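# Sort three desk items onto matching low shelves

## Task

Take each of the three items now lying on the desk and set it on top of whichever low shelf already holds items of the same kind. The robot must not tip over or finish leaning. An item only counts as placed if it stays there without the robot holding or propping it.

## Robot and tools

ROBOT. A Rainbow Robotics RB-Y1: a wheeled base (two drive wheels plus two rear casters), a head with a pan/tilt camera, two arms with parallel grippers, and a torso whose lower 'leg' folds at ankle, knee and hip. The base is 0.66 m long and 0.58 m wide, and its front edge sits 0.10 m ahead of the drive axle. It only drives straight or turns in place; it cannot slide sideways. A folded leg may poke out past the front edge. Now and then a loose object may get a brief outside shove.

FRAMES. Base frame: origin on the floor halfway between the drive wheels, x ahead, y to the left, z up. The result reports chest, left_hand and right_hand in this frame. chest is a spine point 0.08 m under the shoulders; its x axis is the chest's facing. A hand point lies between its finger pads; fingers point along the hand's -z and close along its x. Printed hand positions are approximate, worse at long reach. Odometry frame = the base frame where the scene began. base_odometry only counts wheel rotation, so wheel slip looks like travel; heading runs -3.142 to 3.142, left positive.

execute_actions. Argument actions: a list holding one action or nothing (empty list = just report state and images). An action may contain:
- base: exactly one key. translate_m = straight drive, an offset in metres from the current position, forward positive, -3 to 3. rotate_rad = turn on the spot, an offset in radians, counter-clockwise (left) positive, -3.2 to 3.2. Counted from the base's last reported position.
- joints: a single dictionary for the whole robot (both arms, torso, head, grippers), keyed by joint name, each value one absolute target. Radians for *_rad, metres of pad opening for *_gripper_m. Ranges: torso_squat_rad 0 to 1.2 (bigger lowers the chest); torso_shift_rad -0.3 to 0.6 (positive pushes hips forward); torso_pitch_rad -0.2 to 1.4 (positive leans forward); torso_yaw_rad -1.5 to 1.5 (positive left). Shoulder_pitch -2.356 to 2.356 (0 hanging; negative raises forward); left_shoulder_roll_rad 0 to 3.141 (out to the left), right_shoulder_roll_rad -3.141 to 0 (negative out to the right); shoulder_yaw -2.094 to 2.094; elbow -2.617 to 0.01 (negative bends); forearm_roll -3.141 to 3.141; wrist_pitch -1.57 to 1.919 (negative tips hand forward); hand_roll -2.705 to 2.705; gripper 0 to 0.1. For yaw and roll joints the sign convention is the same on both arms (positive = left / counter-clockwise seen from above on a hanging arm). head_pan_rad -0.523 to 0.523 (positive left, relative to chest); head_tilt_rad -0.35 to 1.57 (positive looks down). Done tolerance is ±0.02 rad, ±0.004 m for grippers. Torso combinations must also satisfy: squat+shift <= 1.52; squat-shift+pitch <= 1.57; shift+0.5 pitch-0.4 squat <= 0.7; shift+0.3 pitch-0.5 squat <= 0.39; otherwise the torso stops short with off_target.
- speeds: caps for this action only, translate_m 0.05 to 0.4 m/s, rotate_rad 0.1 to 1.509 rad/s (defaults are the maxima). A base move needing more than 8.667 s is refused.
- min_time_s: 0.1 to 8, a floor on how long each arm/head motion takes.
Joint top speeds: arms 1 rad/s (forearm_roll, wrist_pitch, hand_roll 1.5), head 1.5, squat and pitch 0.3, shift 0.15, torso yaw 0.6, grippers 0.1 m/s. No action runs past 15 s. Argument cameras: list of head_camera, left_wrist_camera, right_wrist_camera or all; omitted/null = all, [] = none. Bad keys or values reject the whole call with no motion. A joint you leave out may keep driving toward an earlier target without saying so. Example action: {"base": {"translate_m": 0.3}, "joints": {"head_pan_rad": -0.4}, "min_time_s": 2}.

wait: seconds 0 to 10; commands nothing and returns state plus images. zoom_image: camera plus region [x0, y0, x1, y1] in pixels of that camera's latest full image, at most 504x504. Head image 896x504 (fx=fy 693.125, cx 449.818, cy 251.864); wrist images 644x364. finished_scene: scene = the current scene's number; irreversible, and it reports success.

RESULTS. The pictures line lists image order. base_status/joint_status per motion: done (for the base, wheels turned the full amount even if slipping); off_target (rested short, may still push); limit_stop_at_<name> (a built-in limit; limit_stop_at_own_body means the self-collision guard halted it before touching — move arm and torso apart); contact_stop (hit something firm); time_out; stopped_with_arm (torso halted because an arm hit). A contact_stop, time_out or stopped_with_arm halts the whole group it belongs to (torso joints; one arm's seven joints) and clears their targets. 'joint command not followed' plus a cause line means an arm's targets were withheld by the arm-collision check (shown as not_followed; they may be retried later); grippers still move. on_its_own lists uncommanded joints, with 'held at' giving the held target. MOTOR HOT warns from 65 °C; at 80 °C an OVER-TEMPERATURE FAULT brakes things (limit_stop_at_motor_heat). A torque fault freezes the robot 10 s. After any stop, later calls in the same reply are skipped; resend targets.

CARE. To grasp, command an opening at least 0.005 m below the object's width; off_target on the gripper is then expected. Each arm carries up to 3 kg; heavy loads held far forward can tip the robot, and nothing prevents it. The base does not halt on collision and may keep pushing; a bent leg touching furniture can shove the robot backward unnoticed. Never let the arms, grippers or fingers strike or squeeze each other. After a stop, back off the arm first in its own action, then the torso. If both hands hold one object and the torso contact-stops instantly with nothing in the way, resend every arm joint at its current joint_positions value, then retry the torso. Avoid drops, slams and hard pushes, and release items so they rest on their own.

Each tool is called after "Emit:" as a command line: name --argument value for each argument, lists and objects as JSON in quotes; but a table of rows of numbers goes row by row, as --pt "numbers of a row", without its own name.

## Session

Emit:
execute_actions --actions '[]' --cameras '["head_camera"]'

Scene clock: 0.00 s.
base_odometry: x=+0.000 y=+0.000 heading=+0.000 (m, m, rad; odometry frame)
base_status: not commanded
joint_positions: torso_squat_rad=+0.350 torso_shift_rad=+0.000 torso_pitch_rad=-0.001 torso_yaw_rad=-0.001 left_shoulder_pitch_rad=+0.011 left_shoulder_roll_rad=+0.003 left_shoulder_yaw_rad=+0.031 left_elbow_rad=-0.266 left_forearm_roll_rad=-0.029 left_wrist_pitch_rad=-0.009 left_hand_roll_rad=+0.044 left_gripper_m=+0.099 right_shoulder_pitch_rad=+0.040 right_shoulder_roll_rad=+0.000 right_shoulder_yaw_rad=-0.038 right_elbow_rad=-0.150 right_forearm_roll_rad=+0.019 right_wrist_pitch_rad=-0.002 right_hand_roll_rad=+0.014 right_gripper_m=+0.100 head_pan_rad=+0.000 head_tilt_rad=+0.400
joint_status: not commanded
chest: x=-0.2285 y=+0.0009 z=+1.2474 quat_wxyz=(+1.000, -0.001, +0.000, +0.000) (m; base frame)
left_hand: x=-0.1046 y=+0.2269 z=+0.5729 quat_wxyz=(+0.991, +0.002, -0.133, +0.024) (m; base frame)
right_hand: x=-0.1837 y=-0.2241 z=+0.5640 quat_wxyz=(+0.998, -0.004, -0.057, -0.010) (m; base frame)
pictures: head_camera
Images, in order (width x height): head_camera 896x504.

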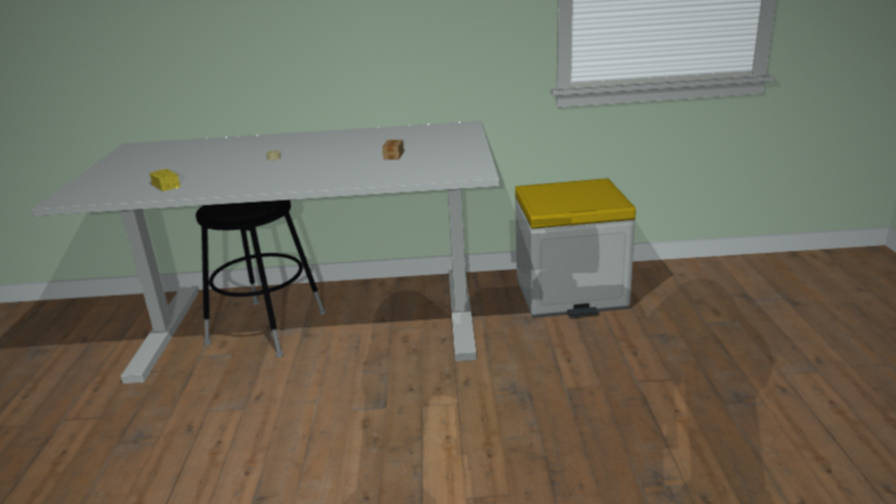

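Emit:
execute_actions --actions '[{"base":{"rotate_rad":0.28},"joints":{"left_shoulder_pitch_rad":-0.6,"left_elbow_rad":-1.6,"left_wrist_pitch_rad":1.85,"left_shoulder_roll_rad":0.14,"left_shoulder_yaw_rad":0,"left_forearm_roll_rad":0,"left_hand_roll_rad":0,"right_shoulder_pitch_rad":-0.6,"right_elbow_rad":-1.6,"right_wrist_pitch_rad":1.85,"right_shoulder_roll_rad":-0.21,"right_shoulder_yaw_rad":0,"right_forearm_roll_rad":0,"right_hand_roll_rad":0}}]' --cameras '["head_camera"]'

Scene clock: 5.50 s.
base_odometry: x=+0.000 y=+0.000 heading=+0.279 (m, m, rad; odometry frame)
base_status: done
joint_positions: torso_squat_rad=+0.350 torso_shift_rad=+0.000 torso_pitch_rad=-0.001 torso_yaw_rad=-0.001 left_shoulder_pitch_rad=-0.600 left_shoulder_roll_rad=+0.140 left_shoulder_yaw_rad=+0.000 left_elbow_rad=-1.600 left_forearm_roll_rad=+0.000 left_wrist_pitch_rad=+1.850 left_hand_roll_rad=+0.000 left_gripper_m=+0.099 right_shoulder_pitch_rad=-0.600 right_shoulder_roll_rad=-0.210 right_shoulder_yaw_rad=+0.000 right_elbow_rad=-1.600 right_forearm_roll_rad=+0.000 right_wrist_pitch_rad=+1.850 right_hand_roll_rad=+0.000 right_gripper_m=+0.100 head_pan_rad=+0.000 head_tilt_rad=+0.400
joint_status: all done
chest: x=-0.2286 y=+0.0009 z=+1.2474 quat_wxyz=(+1.000, -0.001, +0.000, +0.000) (m; base frame)
left_hand: x=+0.2510 y=+0.2181 z=+1.0161 quat_wxyz=(+0.981, +0.075, -0.164, -0.072) (m; base frame)
right_hand: x=+0.2544 y=-0.2532 z=+1.0244 quat_wxyz=(+0.978, -0.109, -0.167, +0.058) (m; base frame)
pictures: head_camera
Images, in order (width x height): head_camera 896x504.

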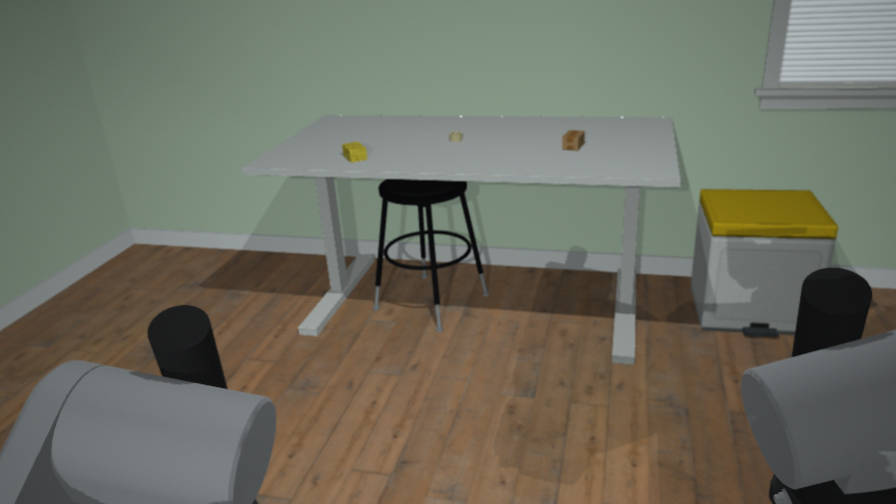

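Emit:
execute_actions --actions '[{"base":{"rotate_rad":0.093}}]' --cameras '[]'

Emit:
execute_actions --actions '[{"base":{"translate_m":1.5}}]' --cameras '[]'

Emit:
execute_actions --actions '[{"base":{"rotate_rad":-0.283},"joints":{"head_tilt_rad":0.5}}]' --cameras '["head_camera"]'

Scene clock: 12.50 s.
base_odometry: x=+0.000 y=+0.000 heading=+0.372 (m, m, rad; odometry frame)
base_status: done
joint_positions: torso_squat_rad=+0.350 torso_shift_rad=+0.000 torso_pitch_rad=-0.001 torso_yaw_rad=-0.001 left_shoulder_pitch_rad=-0.600 left_shoulder_roll_rad=+0.140 left_shoulder_yaw_rad=+0.000 left_elbow_rad=-1.600 left_forearm_roll_rad=+0.000 left_wrist_pitch_rad=+1.850 left_hand_roll_rad=+0.000 left_gripper_m=+0.099 right_shoulder_pitch_rad=-0.600 right_shoulder_roll_rad=-0.210 right_shoulder_yaw_rad=+0.000 right_elbow_rad=-1.600 right_forearm_roll_rad=+0.000 right_wrist_pitch_rad=+1.850 right_hand_roll_rad=+0.000 right_gripper_m=+0.100 head_pan_rad=+0.000 head_tilt_rad=+0.400
joint_status: not commanded
chest: x=-0.2286 y=+0.0009 z=+1.2474 quat_wxyz=(+1.000, -0.001, +0.000, +0.000) (m; base frame)
left_hand: x=+0.2510 y=+0.2181 z=+1.0161 quat_wxyz=(+0.981, +0.076, -0.164, -0.072) (m; base frame)
right_hand: x=+0.2544 y=-0.2532 z=+1.0244 quat_wxyz=(+0.978, -0.109, -0.167, +0.058) (m; base frame)
pictures: none
No camera images: the call's "cameras" was empty. Leave "cameras" out to get every camera's image.

Scene clock: 17.70 s.
base_odometry: x=+1.397 y=+0.545 heading=+0.372 (m, m, rad; odometry frame)
base_status: done
joint_positions: torso_squat_rad=+0.350 torso_shift_rad=+0.000 torso_pitch_rad=-0.001 torso_yaw_rad=-0.001 left_shoulder_pitch_rad=-0.600 left_shoulder_roll_rad=+0.140 left_shoulder_yaw_rad=+0.000 left_elbow_rad=-1.600 left_forearm_roll_rad=+0.000 left_wrist_pitch_rad=+1.850 left_hand_roll_rad=+0.000 left_gripper_m=+0.099 right_shoulder_pitch_rad=-0.600 right_shoulder_roll_rad=-0.210 right_shoulder_yaw_rad=+0.000 right_elbow_rad=-1.600 right_forearm_roll_rad=+0.000 right_wrist_pitch_rad=+1.850 right_hand_roll_rad=+0.000 right_gripper_m=+0.100 head_pan_rad=+0.000 head_tilt_rad=+0.400
joint_status: not commanded
chest: x=-0.2285 y=+0.0009 z=+1.2474 quat_wxyz=(+1.000, -0.001, +0.000, +0.000) (m; base frame)
left_hand: x=+0.2511 y=+0.2181 z=+1.0160 quat_wxyz=(+0.981, +0.076, -0.163, -0.072) (m; base frame)
right_hand: x=+0.2544 y=-0.2532 z=+1.0244 quat_wxyz=(+0.978, -0.109, -0.166, +0.058) (m; base frame)
pictures: none
No camera images: the call's "cameras" was empty. Leave "cameras" out to get every camera's image.

Scene clock: 19.53 s.
base_odometry: x=+1.397 y=+0.546 heading=+0.090 (m, m, rad; odometry frame)
base_status: done
joint_positions: torso_squat_rad=+0.350 torso_shift_rad=+0.000 torso_pitch_rad=-0.001 torso_yaw_rad=-0.001 left_shoulder_pitch_rad=-0.600 left_shoulder_roll_rad=+0.140 left_shoulder_yaw_rad=+0.000 left_elbow_rad=-1.600 left_forearm_roll_rad=+0.000 left_wrist_pitch_rad=+1.850 left_hand_roll_rad=+0.000 left_gripper_m=+0.099 right_shoulder_pitch_rad=-0.600 right_shoulder_roll_rad=-0.210 right_shoulder_yaw_rad=+0.000 right_elbow_rad=-1.600 right_forearm_roll_rad=+0.000 right_wrist_pitch_rad=+1.850 right_hand_roll_rad=+0.000 right_gripper_m=+0.100 head_pan_rad=+0.000 head_tilt_rad=+0.500
joint_status: all done
chest: x=-0.2285 y=+0.0010 z=+1.2474 quat_wxyz=(+1.000, -0.001, +0.000, +0.000) (m; base frame)
left_hand: x=+0.2511 y=+0.2182 z=+1.0160 quat_wxyz=(+0.981, +0.075, -0.163, -0.072) (m; base frame)
right_hand: x=+0.2544 y=-0.2532 z=+1.0244 quat_wxyz=(+0.978, -0.109, -0.166, +0.058) (m; base frame)
pictures: head_camera
Images, in order (width x height): head_camera 896x504.

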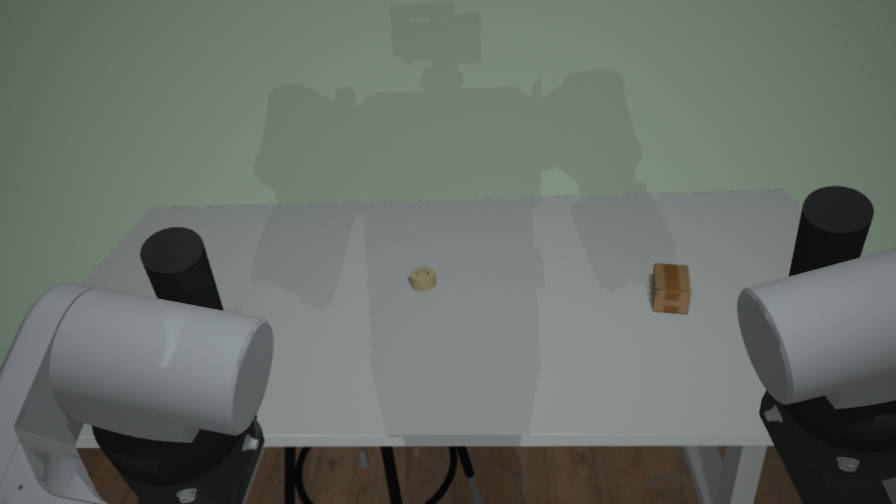

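Emit:
execute_actions --actions '[{"base":{"translate_m":0.47},"joints":{"torso_pitch_rad":0.45,"torso_shift_rad":0.25,"left_shoulder_pitch_rad":-1.3,"left_shoulder_roll_rad":0.0,"left_elbow_rad":-0.9,"left_wrist_pitch_rad":1.75,"right_shoulder_pitch_rad":-0.9,"head_tilt_rad":0.6}}]' --cameras '["head_camera","left_wrist_camera"]'

Scene clock: 26.87 s.
base_odometry: x=+1.865 y=+0.588 heading=+0.090 (m, m, rad; odometry frame)
base_status: done
joint_positions: torso_squat_rad=+0.350 torso_shift_rad=+0.250 torso_pitch_rad=+0.450 torso_yaw_rad=-0.001 left_shoulder_pitch_rad=-1.300 left_shoulder_roll_rad=+0.000 left_shoulder_yaw_rad=+0.000 left_elbow_rad=-0.900 left_forearm_roll_rad=+0.000 left_wrist_pitch_rad=+1.750 left_hand_roll_rad=+0.000 left_gripper_m=+0.099 right_shoulder_pitch_rad=-0.900 right_shoulder_roll_rad=-0.210 right_shoulder_yaw_rad=+0.000 right_elbow_rad=-1.600 right_forearm_roll_rad=+0.000 right_wrist_pitch_rad=+1.850 right_hand_roll_rad=+0.000 right_gripper_m=+0.100 head_pan_rad=+0.000 head_tilt_rad=+0.600
joint_status: all done
chest: x=+0.0693 y=+0.0009 z=+1.1962 quat_wxyz=(+0.975, -0.001, +0.223, +0.000) (m; base frame)
left_hand: x=+0.5335 y=+0.0634 z=+0.8599 quat_wxyz=(+0.978, +0.040, +0.029, -0.203) (m; base frame)
right_hand: x=+0.5301 y=-0.1999 z=+0.8881 quat_wxyz=(+0.986, -0.084, -0.089, +0.114) (m; base frame)
pictures: head_camera, left_wrist_camera
Images, in order (width x height): head_camera 896x504, left_wrist_camera 644x364.

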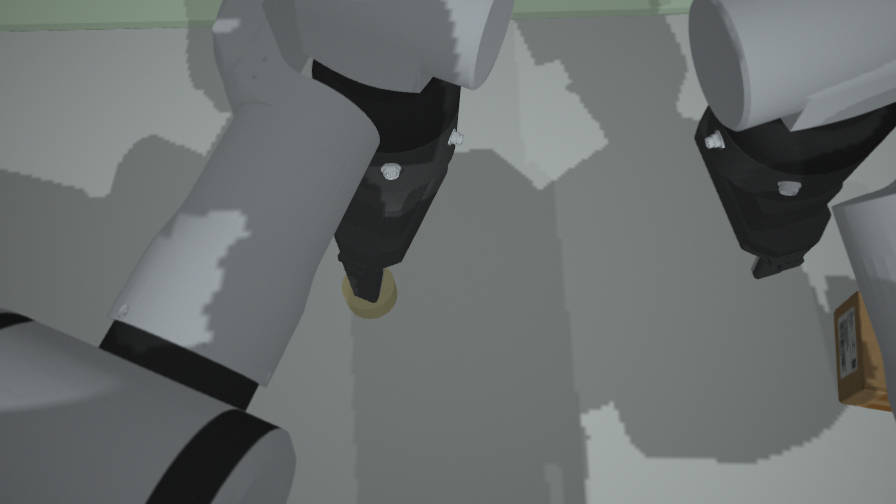

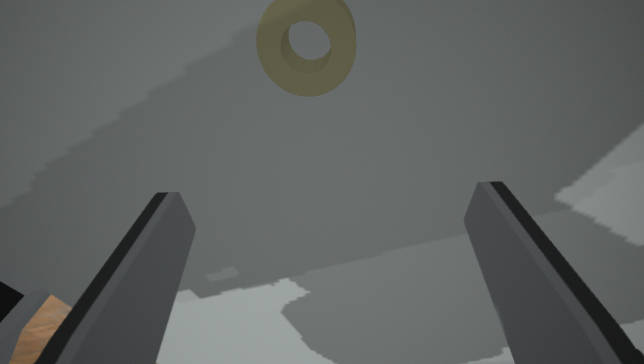

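Emit:
execute_actions --actions '[{"joints":{"left_shoulder_pitch_rad":-1.242,"left_shoulder_roll_rad":0.05,"left_elbow_rad":-0.623,"left_wrist_pitch_rad":1.415}}]' --cameras '["left_wrist_camera"]'

Scene clock: 31.73 s.
base_odometry: x=+1.865 y=+0.588 heading=+0.090 (m, m, rad; odometry frame)
base_status: not commanded
joint_positions: torso_squat_rad=+0.350 torso_shift_rad=+0.250 torso_pitch_rad=+0.450 torso_yaw_rad=-0.001 left_shoulder_pitch_rad=-1.242 left_shoulder_roll_rad=+0.050 left_shoulder_yaw_rad=+0.000 left_elbow_rad=-0.623 left_forearm_roll_rad=+0.000 left_wrist_pitch_rad=+1.415 left_hand_roll_rad=+0.000 left_gripper_m=+0.099 right_shoulder_pitch_rad=-0.900 right_shoulder_roll_rad=-0.210 right_shoulder_yaw_rad=+0.000 right_elbow_rad=-1.600 right_forearm_roll_rad=+0.000 right_wrist_pitch_rad=+1.850 right_hand_roll_rad=+0.000 right_gripper_m=+0.100 head_pan_rad=+0.000 head_tilt_rad=+0.600
joint_status: all done
chest: x=+0.0693 y=+0.0009 z=+1.1962 quat_wxyz=(+0.975, -0.001, +0.223, +0.000) (m; base frame)
left_hand: x=+0.5258 y=+0.1092 z=+0.7673 quat_wxyz=(+0.982, +0.051, +0.024, -0.179) (m; base frame)
right_hand: x=+0.5301 y=-0.1999 z=+0.8881 quat_wxyz=(+0.986, -0.084, -0.089, +0.114) (m; base frame)
pictures: left_wrist_camera
Images, in order (width x height): left_wrist_camera 644x364.

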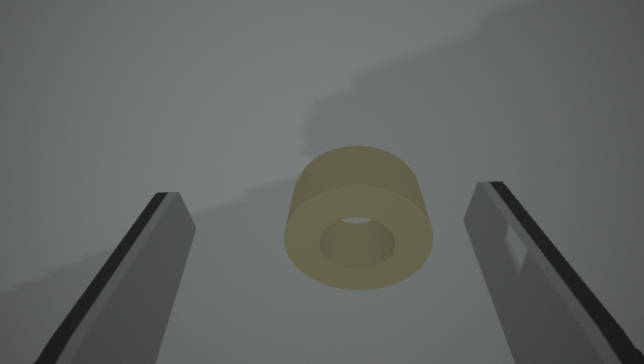

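Emit:
execute_actions --actions '[{"joints":{"left_gripper_m":0.04}}]' --cameras '[]'

Emit:
execute_actions --actions '[{"joints":{"left_shoulder_pitch_rad":-1.3,"left_elbow_rad":-0.95,"left_wrist_pitch_rad":1.8}}]' --cameras '[]'

Emit:
execute_actions --actions '[{"joints":{"torso_yaw_rad":-0.4,"right_shoulder_roll_rad":-0.35,"head_tilt_rad":0.7}}]' --cameras '["head_camera","right_wrist_camera"]'

Scene clock: 39.33 s.
base_odometry: x=+1.865 y=+0.588 heading=+0.090 (m, m, rad; odometry frame)
base_status: not commanded
joint_positions: torso_squat_rad=+0.350 torso_shift_rad=+0.250 torso_pitch_rad=+0.450 torso_yaw_rad=-0.001 left_shoulder_pitch_rad=-1.242 left_shoulder_roll_rad=+0.050 left_shoulder_yaw_rad=+0.000 left_elbow_rad=-0.623 left_forearm_roll_rad=+0.000 left_wrist_pitch_rad=+1.415 left_hand_roll_rad=+0.000 left_gripper_m=+0.048 right_shoulder_pitch_rad=-0.900 right_shoulder_roll_rad=-0.210 right_shoulder_yaw_rad=+0.000 right_elbow_rad=-1.600 right_forearm_roll_rad=+0.000 right_wrist_pitch_rad=+1.850 right_hand_roll_rad=+0.000 right_gripper_m=+0.100 head_pan_rad=+0.000 head_tilt_rad=+0.600
joint_status: left_gripper_m off_target (ended at +0.048, target +0.040)
chest: x=+0.0693 y=+0.0009 z=+1.1962 quat_wxyz=(+0.975, -0.001, +0.223, +0.000) (m; base frame)
left_hand: x=+0.5258 y=+0.1092 z=+0.7673 quat_wxyz=(+0.982, +0.051, +0.024, -0.179) (m; base frame)
right_hand: x=+0.5301 y=-0.1999 z=+0.8881 quat_wxyz=(+0.986, -0.084, -0.089, +0.114) (m; base frame)
pictures: none
No camera images: the call's "cameras" was empty. Leave "cameras" out to get every camera's image.

Scene clock: 40.30 s.
base_odometry: x=+1.865 y=+0.588 heading=+0.090 (m, m, rad; odometry frame)
base_status: not commanded
joint_positions: torso_squat_rad=+0.350 torso_shift_rad=+0.250 torso_pitch_rad=+0.450 torso_yaw_rad=-0.001 left_shoulder_pitch_rad=-1.300 left_shoulder_roll_rad=+0.050 left_shoulder_yaw_rad=+0.000 left_elbow_rad=-0.950 left_forearm_roll_rad=+0.000 left_wrist_pitch_rad=+1.800 left_hand_roll_rad=+0.000 left_gripper_m=+0.048 right_shoulder_pitch_rad=-0.900 right_shoulder_roll_rad=-0.210 right_shoulder_yaw_rad=+0.000 right_elbow_rad=-1.600 right_forearm_roll_rad=+0.000 right_wrist_pitch_rad=+1.850 right_hand_roll_rad=+0.000 right_gripper_m=+0.100 head_pan_rad=+0.000 head_tilt_rad=+0.600
joint_status: all done
chest: x=+0.0693 y=+0.0009 z=+1.1962 quat_wxyz=(+0.975, -0.001, +0.223, +0.000) (m; base frame)
left_hand: x=+0.5445 y=+0.0904 z=+0.8754 quat_wxyz=(+0.981, +0.057, +0.025, -0.185) (m; base frame)
right_hand: x=+0.5301 y=-0.1999 z=+0.8881 quat_wxyz=(+0.986, -0.084, -0.089, +0.114) (m; base frame)
pictures: none
No camera images: the call's "cameras" was empty. Leave "cameras" out to get every camera's image.

Scene clock: 41.77 s.
base_odometry: x=+1.865 y=+0.588 heading=+0.090 (m, m, rad; odometry frame)
base_status: not commanded
joint_positions: torso_squat_rad=+0.350 torso_shift_rad=+0.250 torso_pitch_rad=+0.450 torso_yaw_rad=-0.400 left_shoulder_pitch_rad=-1.300 left_shoulder_roll_rad=+0.050 left_shoulder_yaw_rad=+0.000 left_elbow_rad=-0.950 left_forearm_roll_rad=+0.000 left_wrist_pitch_rad=+1.800 left_hand_roll_rad=+0.000 left_gripper_m=+0.048 right_shoulder_pitch_rad=-0.900 right_shoulder_roll_rad=-0.350 right_shoulder_yaw_rad=+0.000 right_elbow_rad=-1.600 right_forearm_roll_rad=+0.000 right_wrist_pitch_rad=+1.850 right_hand_roll_rad=+0.000 right_gripper_m=+0.100 head_pan_rad=+0.000 head_tilt_rad=+0.700
joint_status: all done
chest: x=+0.0693 y=+0.0009 z=+1.1962 quat_wxyz=(+0.955, -0.045, +0.219, -0.194) (m; base frame)
left_hand: x=+0.5358 y=-0.1374 z=+0.8799 quat_wxyz=(+0.933, -0.024, -0.002, -0.359) (m; base frame)
right_hand: x=+0.4095 y=-0.4632 z=+0.9713 quat_wxyz=(+0.963, -0.249, -0.062, -0.078) (m; base frame)
pictures: head_camera, right_wrist_camera
Images, in order (width x height): head_camera 896x504, right_wrist_camera 644x364.

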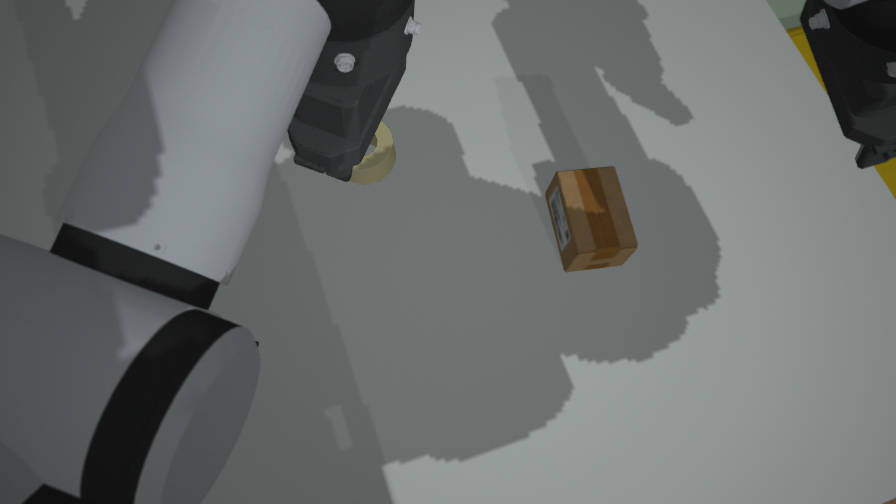

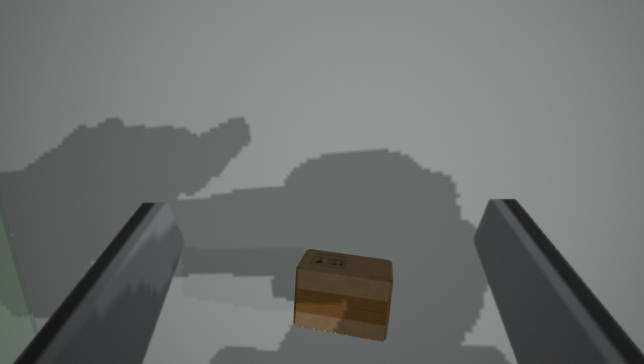

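Emit:
execute_actions --actions '[{"joints":{"right_shoulder_roll_rad":-0.1,"right_hand_roll_rad":1.45}}]' --cameras '["head_camera","right_wrist_camera"]'

Scene clock: 45.77 s.
base_odometry: x=+1.865 y=+0.588 heading=+0.090 (m, m, rad; odometry frame)
base_status: not commanded
joint_positions: torso_squat_rad=+0.350 torso_shift_rad=+0.250 torso_pitch_rad=+0.450 torso_yaw_rad=-0.400 left_shoulder_pitch_rad=-1.300 left_shoulder_roll_rad=+0.050 left_shoulder_yaw_rad=+0.000 left_elbow_rad=-0.950 left_forearm_roll_rad=+0.000 left_wrist_pitch_rad=+1.800 left_hand_roll_rad=+0.000 left_gripper_m=+0.048 right_shoulder_pitch_rad=-0.900 right_shoulder_roll_rad=-0.100 right_shoulder_yaw_rad=+0.000 right_elbow_rad=-1.600 right_forearm_roll_rad=+0.000 right_wrist_pitch_rad=+1.850 right_hand_roll_rad=+1.450 right_gripper_m=+0.100 head_pan_rad=+0.000 head_tilt_rad=+0.700
joint_status: all done
chest: x=+0.0693 y=+0.0009 z=+1.1962 quat_wxyz=(+0.955, -0.045, +0.219, -0.194) (m; base frame)
left_hand: x=+0.5359 y=-0.1373 z=+0.8799 quat_wxyz=(+0.933, -0.024, -0.002, -0.359) (m; base frame)
right_hand: x=+0.4277 y=-0.3432 z=+0.9236 quat_wxyz=(+0.766, -0.141, +0.040, +0.626) (m; base frame)
pictures: head_camera, right_wrist_camera
Images, in order (width x height): head_camera 896x504, right_wrist_camera 644x364.

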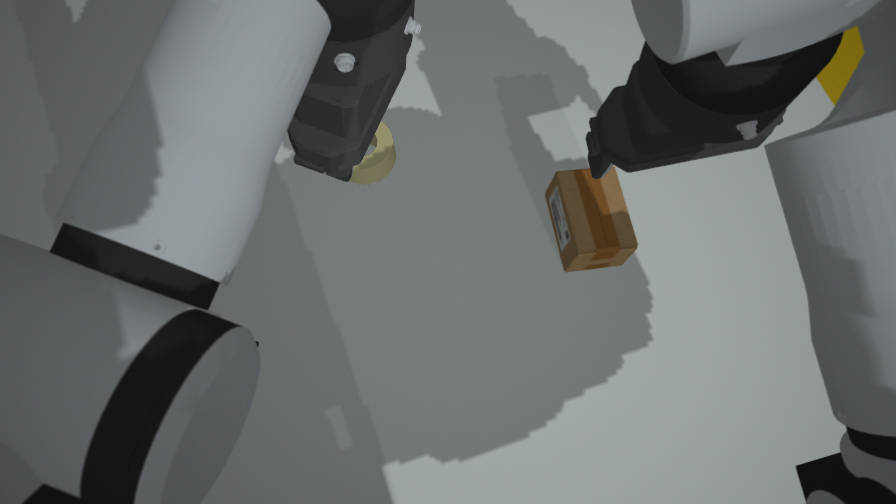

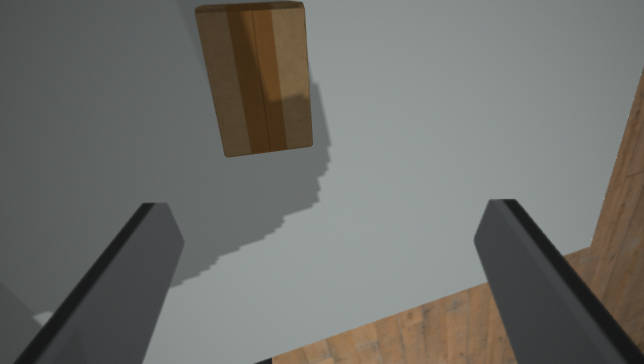

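Emit:
execute_actions --actions '[{"joints":{"right_shoulder_roll_rad":-0.04,"right_shoulder_pitch_rad":-0.8,"right_elbow_rad":-1.4,"right_wrist_pitch_rad":1.75}}]' --cameras '["right_wrist_camera"]'

Scene clock: 54.83 s.
base_odometry: x=+1.865 y=+0.588 heading=+0.090 (m, m, rad; odometry frame)
base_status: not commanded
joint_positions: torso_squat_rad=+0.350 torso_shift_rad=+0.250 torso_pitch_rad=+0.450 torso_yaw_rad=-0.400 left_shoulder_pitch_rad=-1.300 left_shoulder_roll_rad=+0.050 left_shoulder_yaw_rad=+0.000 left_elbow_rad=-0.950 left_forearm_roll_rad=+0.000 left_wrist_pitch_rad=+1.800 left_hand_roll_rad=+0.000 left_gripper_m=+0.048 right_shoulder_pitch_rad=-0.800 right_shoulder_roll_rad=-0.040 right_shoulder_yaw_rad=+0.000 right_elbow_rad=-1.400 right_forearm_roll_rad=+0.000 right_wrist_pitch_rad=+1.750 right_hand_roll_rad=+1.450 right_gripper_m=+0.100 head_pan_rad=+0.000 head_tilt_rad=+0.700
joint_status: all done
chest: x=+0.0693 y=+0.0009 z=+1.1962 quat_wxyz=(+0.955, -0.045, +0.219, -0.194) (m; base frame)
left_hand: x=+0.5359 y=-0.1373 z=+0.8799 quat_wxyz=(+0.933, -0.024, -0.002, -0.359) (m; base frame)
right_hand: x=+0.3710 y=-0.3314 z=+0.8310 quat_wxyz=(+0.780, -0.050, +0.087, +0.618) (m; base frame)
pictures: right_wrist_camera
Images, in order (width x height): right_wrist_camera 644x364.

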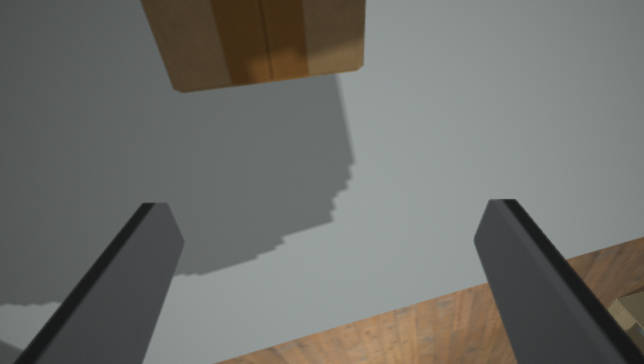

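Emit:
execute_actions --actions '[{"joints":{"right_shoulder_roll_rad":0.0,"right_shoulder_pitch_rad":-0.98,"right_elbow_rad":-1.2,"right_wrist_pitch_rad":1.73}}]' --cameras '["right_wrist_camera"]'

Scene clock: 60.73 s.
base_odometry: x=+1.865 y=+0.588 heading=+0.090 (m, m, rad; odometry frame)
base_status: not commanded
joint_positions: torso_squat_rad=+0.350 torso_shift_rad=+0.250 torso_pitch_rad=+0.450 torso_yaw_rad=-0.400 left_shoulder_pitch_rad=-1.300 left_shoulder_roll_rad=+0.050 left_shoulder_yaw_rad=+0.000 left_elbow_rad=-0.950 left_forearm_roll_rad=+0.000 left_wrist_pitch_rad=+1.800 left_hand_roll_rad=+0.000 left_gripper_m=+0.048 right_shoulder_pitch_rad=-0.980 right_shoulder_roll_rad=+0.000 right_shoulder_yaw_rad=+0.000 right_elbow_rad=-1.200 right_forearm_roll_rad=+0.000 right_wrist_pitch_rad=+1.730 right_hand_roll_rad=+1.450 right_gripper_m=+0.100 head_pan_rad=+0.000 head_tilt_rad=+0.700
joint_status: all done
chest: x=+0.0693 y=+0.0009 z=+1.1962 quat_wxyz=(+0.955, -0.045, +0.219, -0.194) (m; base frame)
left_hand: x=+0.5359 y=-0.1373 z=+0.8800 quat_wxyz=(+0.933, -0.024, -0.002, -0.359) (m; base frame)
right_hand: x=+0.4128 y=-0.2990 z=+0.8393 quat_wxyz=(+0.759, -0.040, +0.088, +0.644) (m; base frame)
pictures: right_wrist_camera
Images, in order (width x height): right_wrist_camera 644x364.

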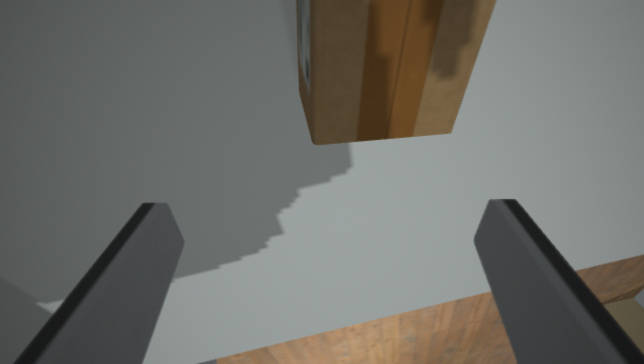

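Emit:
execute_actions --actions '[{"joints":{"right_shoulder_roll_rad":-0.035,"right_shoulder_pitch_rad":-1.09,"right_elbow_rad":-0.9,"right_wrist_pitch_rad":1.54}}]' --cameras '["right_wrist_camera"]'

Scene clock: 66.10 s.
base_odometry: x=+1.865 y=+0.588 heading=+0.090 (m, m, rad; odometry frame)
base_status: not commanded
joint_positions: torso_squat_rad=+0.350 torso_shift_rad=+0.250 torso_pitch_rad=+0.450 torso_yaw_rad=-0.400 left_shoulder_pitch_rad=-1.300 left_shoulder_roll_rad=+0.050 left_shoulder_yaw_rad=+0.000 left_elbow_rad=-0.950 left_forearm_roll_rad=+0.000 left_wrist_pitch_rad=+1.800 left_hand_roll_rad=+0.000 left_gripper_m=+0.048 right_shoulder_pitch_rad=-1.090 right_shoulder_roll_rad=-0.035 right_shoulder_yaw_rad=+0.000 right_elbow_rad=-0.900 right_forearm_roll_rad=+0.000 right_wrist_pitch_rad=+1.540 right_hand_roll_rad=+1.450 right_gripper_m=+0.100 head_pan_rad=+0.000 head_tilt_rad=+0.700
joint_status: all done
chest: x=+0.0693 y=+0.0009 z=+1.1962 quat_wxyz=(+0.955, -0.045, +0.219, -0.194) (m; base frame)
left_hand: x=+0.5359 y=-0.1373 z=+0.8799 quat_wxyz=(+0.933, -0.024, -0.002, -0.358) (m; base frame)
right_hand: x=+0.4274 y=-0.3233 z=+0.8102 quat_wxyz=(+0.753, -0.055, +0.107, +0.647) (m; base frame)
pictures: right_wrist_camera
Images, in order (width x height): right_wrist_camera 644x364.

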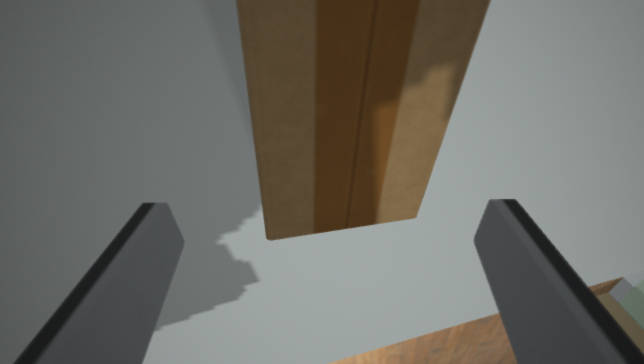

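Emit:
execute_actions --actions '[{"joints":{"right_shoulder_pitch_rad":-1.15,"right_elbow_rad":-0.74,"right_wrist_pitch_rad":1.44}}]' --cameras '["right_wrist_camera"]'

Scene clock: 68.70 s.
base_odometry: x=+1.865 y=+0.588 heading=+0.090 (m, m, rad; odometry frame)
base_status: not commanded
joint_positions: torso_squat_rad=+0.350 torso_shift_rad=+0.250 torso_pitch_rad=+0.450 torso_yaw_rad=-0.400 left_shoulder_pitch_rad=-1.300 left_shoulder_roll_rad=+0.050 left_shoulder_yaw_rad=+0.000 left_elbow_rad=-0.950 left_forearm_roll_rad=+0.000 left_wrist_pitch_rad=+1.800 left_hand_roll_rad=+0.000 left_gripper_m=+0.048 right_shoulder_pitch_rad=-1.150 right_shoulder_roll_rad=-0.035 right_shoulder_yaw_rad=+0.000 right_elbow_rad=-0.740 right_forearm_roll_rad=+0.000 right_wrist_pitch_rad=+1.440 right_hand_roll_rad=+1.450 right_gripper_m=+0.100 head_pan_rad=+0.000 head_tilt_rad=+0.700
joint_status: all done
chest: x=+0.0693 y=+0.0009 z=+1.1962 quat_wxyz=(+0.955, -0.045, +0.219, -0.194) (m; base frame)
left_hand: x=+0.5359 y=-0.1373 z=+0.8799 quat_wxyz=(+0.933, -0.024, -0.002, -0.359) (m; base frame)
right_hand: x=+0.4313 y=-0.3259 z=+0.7952 quat_wxyz=(+0.748, -0.057, +0.112, +0.652) (m; base frame)
pictures: right_wrist_camera
Images, in order (width x height): right_wrist_camera 644x364.

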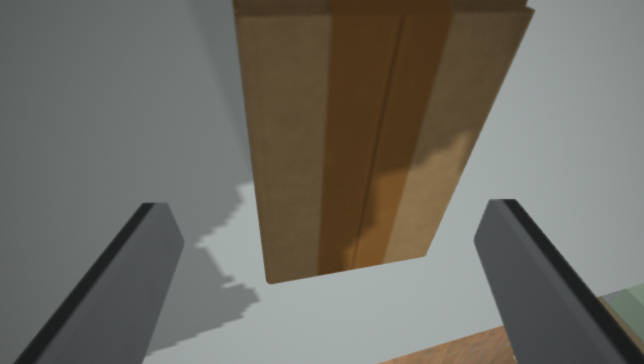

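Emit:
execute_actions --actions '[{"joints":{"right_gripper_m":0.03}}]' --cameras '["right_wrist_camera"]'

Scene clock: 71.20 s.
base_odometry: x=+1.865 y=+0.588 heading=+0.090 (m, m, rad; odometry frame)
base_status: not commanded
joint_positions: torso_squat_rad=+0.350 torso_shift_rad=+0.250 torso_pitch_rad=+0.449 torso_yaw_rad=-0.400 left_shoulder_pitch_rad=-1.300 left_shoulder_roll_rad=+0.050 left_shoulder_yaw_rad=+0.000 left_elbow_rad=-0.950 left_forearm_roll_rad=+0.000 left_wrist_pitch_rad=+1.800 left_hand_roll_rad=+0.000 left_gripper_m=+0.048 right_shoulder_pitch_rad=-1.152 right_shoulder_roll_rad=-0.035 right_shoulder_yaw_rad=+0.000 right_elbow_rad=-0.741 right_forearm_roll_rad=+0.000 right_wrist_pitch_rad=+1.440 right_hand_roll_rad=+1.450 right_gripper_m=+0.044 head_pan_rad=+0.000 head_tilt_rad=+0.700
joint_status: right_gripper_m off_target (ended at +0.044, target +0.030)
chest: x=+0.0688 y=+0.0011 z=+1.1963 quat_wxyz=(+0.955, -0.045, +0.218, -0.194) (m; base frame)
left_hand: x=+0.5357 y=-0.1372 z=+0.8805 quat_wxyz=(+0.933, -0.024, -0.002, -0.358) (m; base frame)
right_hand: x=+0.4324 y=-0.3260 z=+0.7968 quat_wxyz=(+0.747, -0.059, +0.111, +0.652) (m; base frame)
pictures: right_wrist_camera
Images, in order (width x height): right_wrist_camera 644x364.

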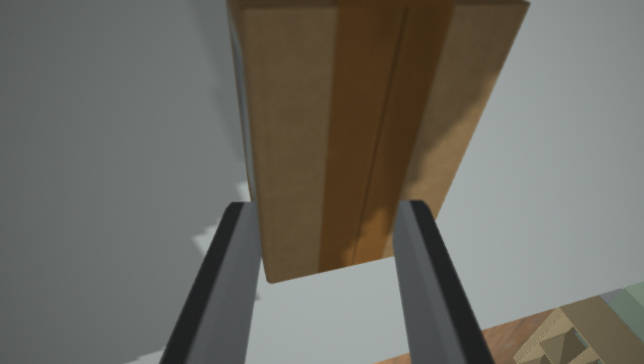

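Emit:
execute_actions --actions '[{"joints":{"right_shoulder_pitch_rad":-1.2,"right_elbow_rad":-1.1,"right_wrist_pitch_rad":1.85}}]' --cameras '["head_camera"]'

Scene clock: 77.67 s.
base_odometry: x=+1.865 y=+0.588 heading=+0.090 (m, m, rad; odometry frame)
base_status: not commanded
joint_positions: torso_squat_rad=+0.350 torso_shift_rad=+0.250 torso_pitch_rad=+0.450 torso_yaw_rad=-0.400 left_shoulder_pitch_rad=-1.300 left_shoulder_roll_rad=+0.050 left_shoulder_yaw_rad=+0.000 left_elbow_rad=-0.950 left_forearm_roll_rad=+0.000 left_wrist_pitch_rad=+1.800 left_hand_roll_rad=+0.000 left_gripper_m=+0.048 right_shoulder_pitch_rad=-1.185 right_shoulder_roll_rad=-0.035 right_shoulder_yaw_rad=+0.000 right_elbow_rad=-1.027 right_forearm_roll_rad=+0.000 right_wrist_pitch_rad=+1.740 right_hand_roll_rad=+1.450 right_gripper_m=+0.030 head_pan_rad=+0.000 head_tilt_rad=+0.700
joint_status: right_elbow_rad time_out (moved -0.286 of -0.359); right_wrist_pitch_rad time_out (moved +0.300 of +0.410); the others done
on_its_own: right_elbow_rad is held at -1.027, not at your -1.100, since a time_out; right_wrist_pitch_rad is held at +1.740, not at your +1.850, since a time_out; right_gripper_m moved -0.014 to your old target +0.030
chest: x=+0.0693 y=+0.0009 z=+1.1962 quat_wxyz=(+0.955, -0.045, +0.218, -0.194) (m; base frame)
left_hand: x=+0.5359 y=-0.1373 z=+0.8800 quat_wxyz=(+0.933, -0.024, -0.002, -0.359) (m; base frame)
right_hand: x=+0.4577 y=-0.3052 z=+0.8793 quat_wxyz=(+0.744, -0.066, +0.107, +0.656) (m; base frame)
pictures: head_camera
joint command not followed: on one or more control steps a check withheld the commanded joint targets of the right arm, and it was not sent them on those steps.
cause: the commanded joint targets would bring a part of the robot too close to another arm (this arm's wrist and the other arm's wrist); next, command targets that bring no part of the robot closer to that arm.
Images, in order (width x height): head_camera 896x504.

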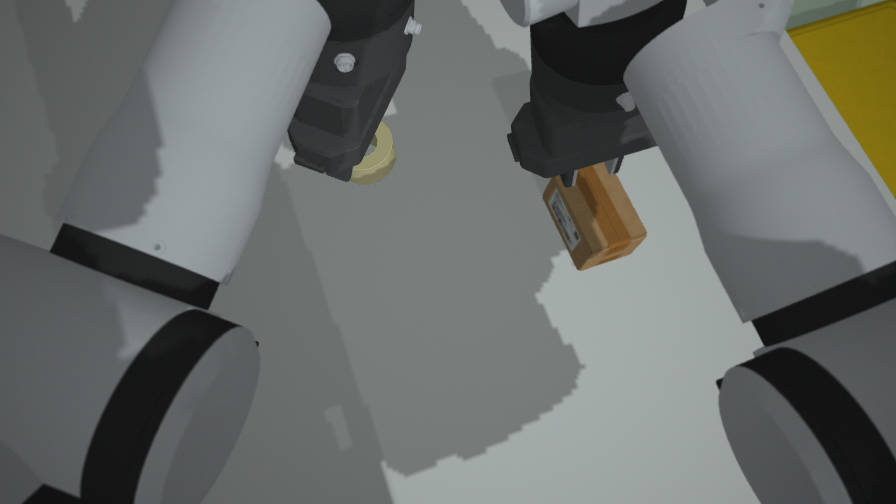

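Emit:
execute_actions --actions '[{"joints":{"left_shoulder_roll_rad":0.3,"right_gripper_m":0.1,"right_shoulder_pitch_rad":-1.27,"right_elbow_rad":-0.8,"right_wrist_pitch_rad":1.62}}]' --cameras '["right_wrist_camera"]'

Scene clock: 83.77 s.
base_odometry: x=+1.865 y=+0.588 heading=+0.090 (m, m, rad; odometry frame)
base_status: not commanded
joint_positions: torso_squat_rad=+0.350 torso_shift_rad=+0.250 torso_pitch_rad=+0.450 torso_yaw_rad=-0.400 left_shoulder_pitch_rad=-1.300 left_shoulder_roll_rad=+0.300 left_shoulder_yaw_rad=+0.000 left_elbow_rad=-0.950 left_forearm_roll_rad=+0.000 left_wrist_pitch_rad=+1.800 left_hand_roll_rad=+0.000 left_gripper_m=+0.048 right_shoulder_pitch_rad=-1.270 right_shoulder_roll_rad=-0.035 right_shoulder_yaw_rad=+0.000 right_elbow_rad=-0.800 right_forearm_roll_rad=+0.000 right_wrist_pitch_rad=+1.620 right_hand_roll_rad=+1.450 right_gripper_m=+0.100 head_pan_rad=+0.000 head_tilt_rad=+0.700
joint_status: all done
chest: x=+0.0693 y=+0.0009 z=+1.1962 quat_wxyz=(+0.955, -0.045, +0.219, -0.194) (m; base frame)
left_hand: x=+0.6254 y=-0.0167 z=+0.8854 quat_wxyz=(+0.962, +0.052, -0.029, -0.268) (m; base frame)
right_hand: x=+0.4640 y=-0.3088 z=+0.8586 quat_wxyz=(+0.737, -0.064, +0.124, +0.661) (m; base frame)
pictures: right_wrist_camera
Images, in order (width x height): right_wrist_camera 644x364.

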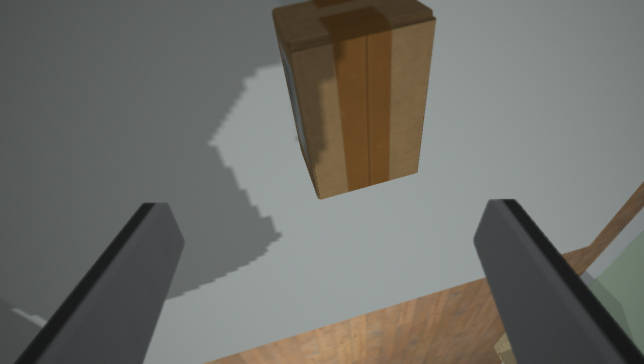

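Descend.

Emit:
execute_actions --actions '[{"joints":{"right_shoulder_pitch_rad":-1.25,"right_elbow_rad":-0.5,"right_wrist_pitch_rad":1.3}}]' --cameras '["right_wrist_camera"]'

Scene clock: 86.43 s.
base_odometry: x=+1.865 y=+0.588 heading=+0.090 (m, m, rad; odometry frame)
base_status: not commanded
joint_positions: torso_squat_rad=+0.350 torso_shift_rad=+0.250 torso_pitch_rad=+0.450 torso_yaw_rad=-0.400 left_shoulder_pitch_rad=-1.300 left_shoulder_roll_rad=+0.300 left_shoulder_yaw_rad=+0.000 left_elbow_rad=-0.950 left_forearm_roll_rad=+0.000 left_wrist_pitch_rad=+1.800 left_hand_roll_rad=+0.000 left_gripper_m=+0.048 right_shoulder_pitch_rad=-1.250 right_shoulder_roll_rad=-0.035 right_shoulder_yaw_rad=+0.000 right_elbow_rad=-0.500 right_forearm_roll_rad=+0.000 right_wrist_pitch_rad=+1.300 right_hand_roll_rad=+1.450 right_gripper_m=+0.100 head_pan_rad=+0.000 head_tilt_rad=+0.700
joint_status: all done
chest: x=+0.0693 y=+0.0009 z=+1.1962 quat_wxyz=(+0.955, -0.045, +0.219, -0.194) (m; base frame)
left_hand: x=+0.6253 y=-0.0168 z=+0.8854 quat_wxyz=(+0.962, +0.052, -0.029, -0.268) (m; base frame)
right_hand: x=+0.4342 y=-0.3301 z=+0.7801 quat_wxyz=(+0.739, -0.062, +0.122, +0.660) (m; base frame)
pictures: right_wrist_camera
Images, in order (width x height): right_wrist_camera 644x364.

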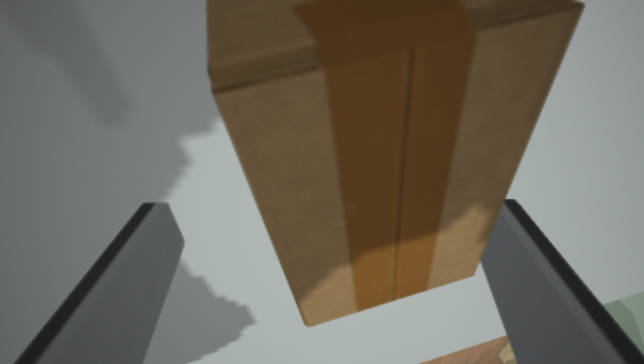

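Emit:
execute_actions --actions '[{"joints":{"right_gripper_m":0.02}}]' --cameras '[]'

Emit:
execute_actions --actions '[{"joints":{"right_shoulder_pitch_rad":-1.27,"right_elbow_rad":-0.8,"right_wrist_pitch_rad":1.62}}]' --cameras '["head_camera"]'

Scene clock: 90.07 s.
base_odometry: x=+1.865 y=+0.588 heading=+0.090 (m, m, rad; odometry frame)
base_status: not commanded
joint_positions: torso_squat_rad=+0.350 torso_shift_rad=+0.250 torso_pitch_rad=+0.450 torso_yaw_rad=-0.400 left_shoulder_pitch_rad=-1.300 left_shoulder_roll_rad=+0.300 left_shoulder_yaw_rad=+0.000 left_elbow_rad=-0.950 left_forearm_roll_rad=+0.000 left_wrist_pitch_rad=+1.800 left_hand_roll_rad=+0.000 left_gripper_m=+0.048 right_shoulder_pitch_rad=-1.250 right_shoulder_roll_rad=-0.035 right_shoulder_yaw_rad=+0.000 right_elbow_rad=-0.500 right_forearm_roll_rad=+0.000 right_wrist_pitch_rad=+1.300 right_hand_roll_rad=+1.450 right_gripper_m=+0.065 head_pan_rad=+0.000 head_tilt_rad=+0.700
joint_status: right_gripper_m off_target (ended at +0.065, target +0.020)
chest: x=+0.0693 y=+0.0009 z=+1.1962 quat_wxyz=(+0.955, -0.045, +0.219, -0.194) (m; base frame)
left_hand: x=+0.6253 y=-0.0168 z=+0.8854 quat_wxyz=(+0.962, +0.052, -0.029, -0.268) (m; base frame)
right_hand: x=+0.4342 y=-0.3301 z=+0.7801 quat_wxyz=(+0.739, -0.062, +0.122, +0.660) (m; base frame)
pictures: none
No camera images: the call's "cameras" was empty. Leave "cameras" out to get every camera's image.

Scene clock: 91.00 s.
base_odometry: x=+1.865 y=+0.588 heading=+0.090 (m, m, rad; odometry frame)
base_status: not commanded
joint_positions: torso_squat_rad=+0.350 torso_shift_rad=+0.250 torso_pitch_rad=+0.450 torso_yaw_rad=-0.400 left_shoulder_pitch_rad=-1.300 left_shoulder_roll_rad=+0.300 left_shoulder_yaw_rad=+0.000 left_elbow_rad=-0.950 left_forearm_roll_rad=+0.000 left_wrist_pitch_rad=+1.800 left_hand_roll_rad=+0.000 left_gripper_m=+0.048 right_shoulder_pitch_rad=-1.270 right_shoulder_roll_rad=-0.035 right_shoulder_yaw_rad=+0.000 right_elbow_rad=-0.800 right_forearm_roll_rad=+0.000 right_wrist_pitch_rad=+1.620 right_hand_roll_rad=+1.450 right_gripper_m=+0.065 head_pan_rad=+0.000 head_tilt_rad=+0.700
joint_status: all done
chest: x=+0.0693 y=+0.0009 z=+1.1962 quat_wxyz=(+0.955, -0.045, +0.219, -0.194) (m; base frame)
left_hand: x=+0.6253 y=-0.0168 z=+0.8854 quat_wxyz=(+0.962, +0.052, -0.029, -0.268) (m; base frame)
right_hand: x=+0.4640 y=-0.3089 z=+0.8586 quat_wxyz=(+0.737, -0.064, +0.124, +0.661) (m; base frame)
pictures: head_camera
Images, in order (width x height): head_camera 896x504.

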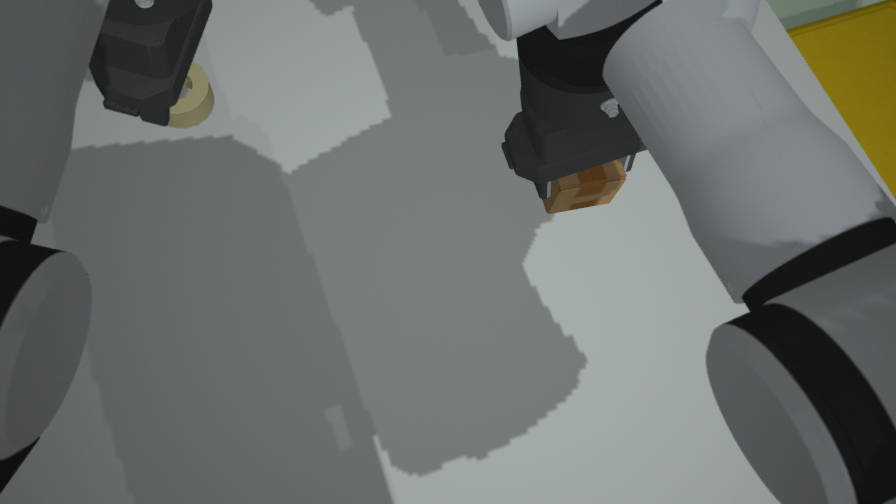

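Emit:
execute_actions --actions '[{"base":{"translate_m":-0.35},"joints":{"torso_pitch_rad":0.0,"torso_shift_rad":0.0,"torso_yaw_rad":0,"head_tilt_rad":0.4,"left_shoulder_pitch_rad":-0.6,"left_elbow_rad":-1.6,"left_wrist_pitch_rad":1.85,"left_shoulder_roll_rad":0.14,"right_shoulder_pitch_rad":-0.6,"right_elbow_rad":-1.6,"right_wrist_pitch_rad":1.85,"right_shoulder_roll_rad":-0.21}}]' --cameras '[]'

Emit:
execute_actions --actions '[{"base":{"rotate_rad":-2.69}}]' --cameras '["head_camera"]'

Scene clock: 99.00 s.
base_odometry: x=+1.517 y=+0.556 heading=+0.091 (m, m, rad; odometry frame)
base_status: done
joint_positions: torso_squat_rad=+0.350 torso_shift_rad=+0.000 torso_pitch_rad=+0.000 torso_yaw_rad=+0.000 left_shoulder_pitch_rad=-0.600 left_shoulder_roll_rad=+0.140 left_shoulder_yaw_rad=+0.000 left_elbow_rad=-1.600 left_forearm_roll_rad=+0.000 left_wrist_pitch_rad=+1.850 left_hand_roll_rad=+0.000 left_gripper_m=+0.048 right_shoulder_pitch_rad=-0.600 right_shoulder_roll_rad=-0.210 right_shoulder_yaw_rad=+0.000 right_elbow_rad=-1.600 right_forearm_roll_rad=+0.000 right_wrist_pitch_rad=+1.850 right_hand_roll_rad=+1.450 right_gripper_m=+0.065 head_pan_rad=+0.000 head_tilt_rad=+0.400
joint_status: all done
chest: x=-0.2280 y=+0.0009 z=+1.2474 quat_wxyz=(+1.000, -0.001, +0.000, +0.000) (m; base frame)
left_hand: x=+0.2512 y=+0.2185 z=+1.0157 quat_wxyz=(+0.981, +0.076, -0.163, -0.072) (m; base frame)
right_hand: x=+0.2548 y=-0.2530 z=+1.0239 quat_wxyz=(+0.694, -0.192, -0.052, +0.692) (m; base frame)
pictures: none
No camera images: the call's "cameras" was empty. Leave "cameras" out to get every camera's image.

Scene clock: 104.00 s.
base_odometry: x=+1.517 y=+0.556 heading=-2.598 (m, m, rad; odometry frame)
base_status: done
joint_positions: torso_squat_rad=+0.350 torso_shift_rad=+0.000 torso_pitch_rad=+0.000 torso_yaw_rad=+0.000 left_shoulder_pitch_rad=-0.600 left_shoulder_roll_rad=+0.140 left_shoulder_yaw_rad=+0.000 left_elbow_rad=-1.600 left_forearm_roll_rad=+0.000 left_wrist_pitch_rad=+1.850 left_hand_roll_rad=+0.000 left_gripper_m=+0.048 right_shoulder_pitch_rad=-0.600 right_shoulder_roll_rad=-0.210 right_shoulder_yaw_rad=+0.000 right_elbow_rad=-1.600 right_forearm_roll_rad=+0.000 right_wrist_pitch_rad=+1.850 right_hand_roll_rad=+1.450 right_gripper_m=+0.065 head_pan_rad=+0.000 head_tilt_rad=+0.400
joint_status: not commanded
chest: x=-0.2281 y=+0.0010 z=+1.2474 quat_wxyz=(+1.000, -0.001, +0.000, +0.000) (m; base frame)
left_hand: x=+0.2512 y=+0.2185 z=+1.0157 quat_wxyz=(+0.981, +0.076, -0.163, -0.072) (m; base frame)
right_hand: x=+0.2548 y=-0.2530 z=+1.0239 quat_wxyz=(+0.694, -0.192, -0.052, +0.692) (m; base frame)
pictures: head_camera
Images, in order (width x height): head_camera 896x504.

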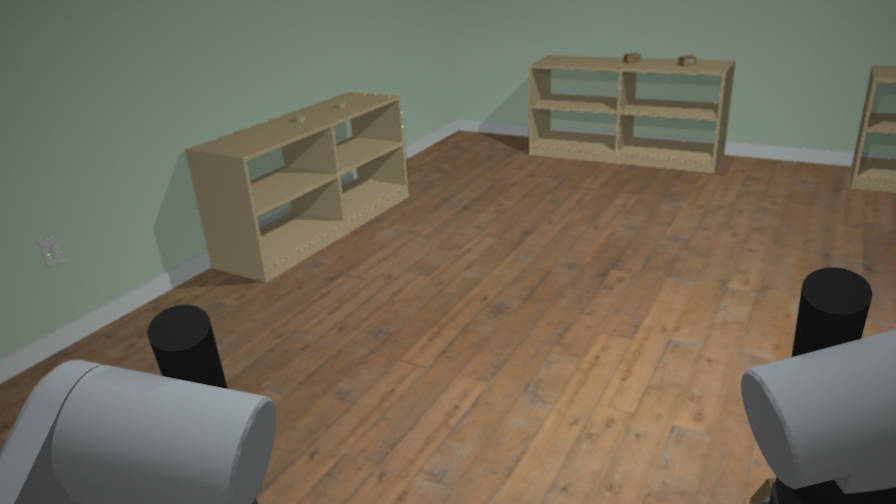

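Emit:
execute_actions --actions '[{"base":{"translate_m":3.0}}]' --cameras '[]'

Emit:
execute_actions --actions '[{"base":{"rotate_rad":1.12},"joints":{"head_tilt_rad":0.5}}]' --cameras '["head_camera"]'

Scene clock: 115.30 s.
base_odometry: x=-1.052 y=-0.994 heading=-2.599 (m, m, rad; odometry frame)
base_status: done
joint_positions: torso_squat_rad=+0.350 torso_shift_rad=+0.000 torso_pitch_rad=+0.000 torso_yaw_rad=+0.000 left_shoulder_pitch_rad=-0.600 left_shoulder_roll_rad=+0.140 left_shoulder_yaw_rad=+0.000 left_elbow_rad=-1.600 left_forearm_roll_rad=+0.000 left_wrist_pitch_rad=+1.850 left_hand_roll_rad=+0.000 left_gripper_m=+0.048 right_shoulder_pitch_rad=-0.600 right_shoulder_roll_rad=-0.210 right_shoulder_yaw_rad=+0.000 right_elbow_rad=-1.600 right_forearm_roll_rad=+0.000 right_wrist_pitch_rad=+1.850 right_hand_roll_rad=+1.450 right_gripper_m=+0.065 head_pan_rad=+0.000 head_tilt_rad=+0.400
joint_status: not commanded
chest: x=-0.2280 y=+0.0010 z=+1.2474 quat_wxyz=(+1.000, -0.001, +0.000, +0.000) (m; base frame)
left_hand: x=+0.2513 y=+0.2185 z=+1.0156 quat_wxyz=(+0.981, +0.076, -0.163, -0.072) (m; base frame)
right_hand: x=+0.2549 y=-0.2530 z=+1.0238 quat_wxyz=(+0.694, -0.192, -0.052, +0.692) (m; base frame)
pictures: none
No camera images: the call's "cameras" was empty. Leave "cameras" out to get every camera's image.

Scene clock: 118.63 s.
base_odometry: x=-1.052 y=-0.994 heading=-1.479 (m, m, rad; odometry frame)
base_status: done
joint_positions: torso_squat_rad=+0.350 torso_shift_rad=+0.000 torso_pitch_rad=+0.000 torso_yaw_rad=+0.000 left_shoulder_pitch_rad=-0.600 left_shoulder_roll_rad=+0.140 left_shoulder_yaw_rad=+0.000 left_elbow_rad=-1.600 left_forearm_roll_rad=+0.000 left_wrist_pitch_rad=+1.850 left_hand_roll_rad=+0.000 left_gripper_m=+0.048 right_shoulder_pitch_rad=-0.600 right_shoulder_roll_rad=-0.210 right_shoulder_yaw_rad=+0.000 right_elbow_rad=-1.600 right_forearm_roll_rad=+0.000 right_wrist_pitch_rad=+1.850 right_hand_roll_rad=+1.450 right_gripper_m=+0.065 head_pan_rad=+0.000 head_tilt_rad=+0.500
joint_status: all done
chest: x=-0.2280 y=+0.0009 z=+1.2474 quat_wxyz=(+1.000, -0.001, +0.000, +0.000) (m; base frame)
left_hand: x=+0.2513 y=+0.2185 z=+1.0156 quat_wxyz=(+0.981, +0.076, -0.163, -0.072) (m; base frame)
right_hand: x=+0.2549 y=-0.2530 z=+1.0238 quat_wxyz=(+0.694, -0.192, -0.052, +0.692) (m; base frame)
pictures: head_camera
Images, in order (width x height): head_camera 896x504.

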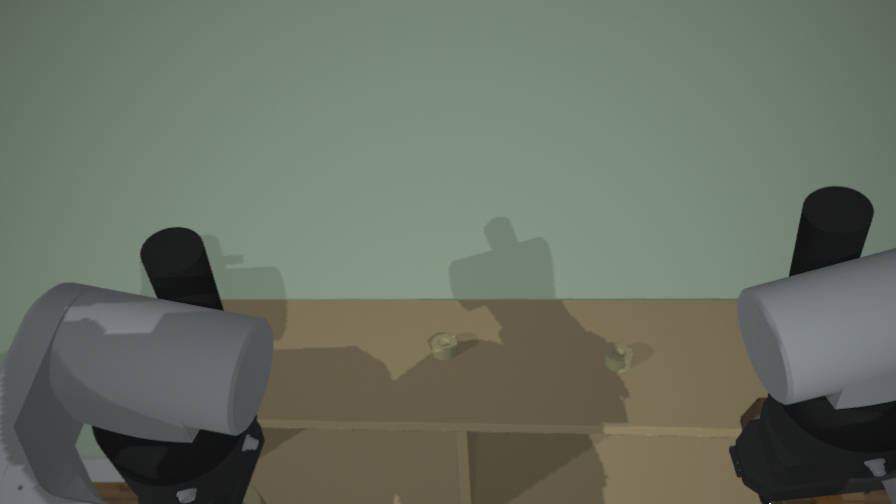

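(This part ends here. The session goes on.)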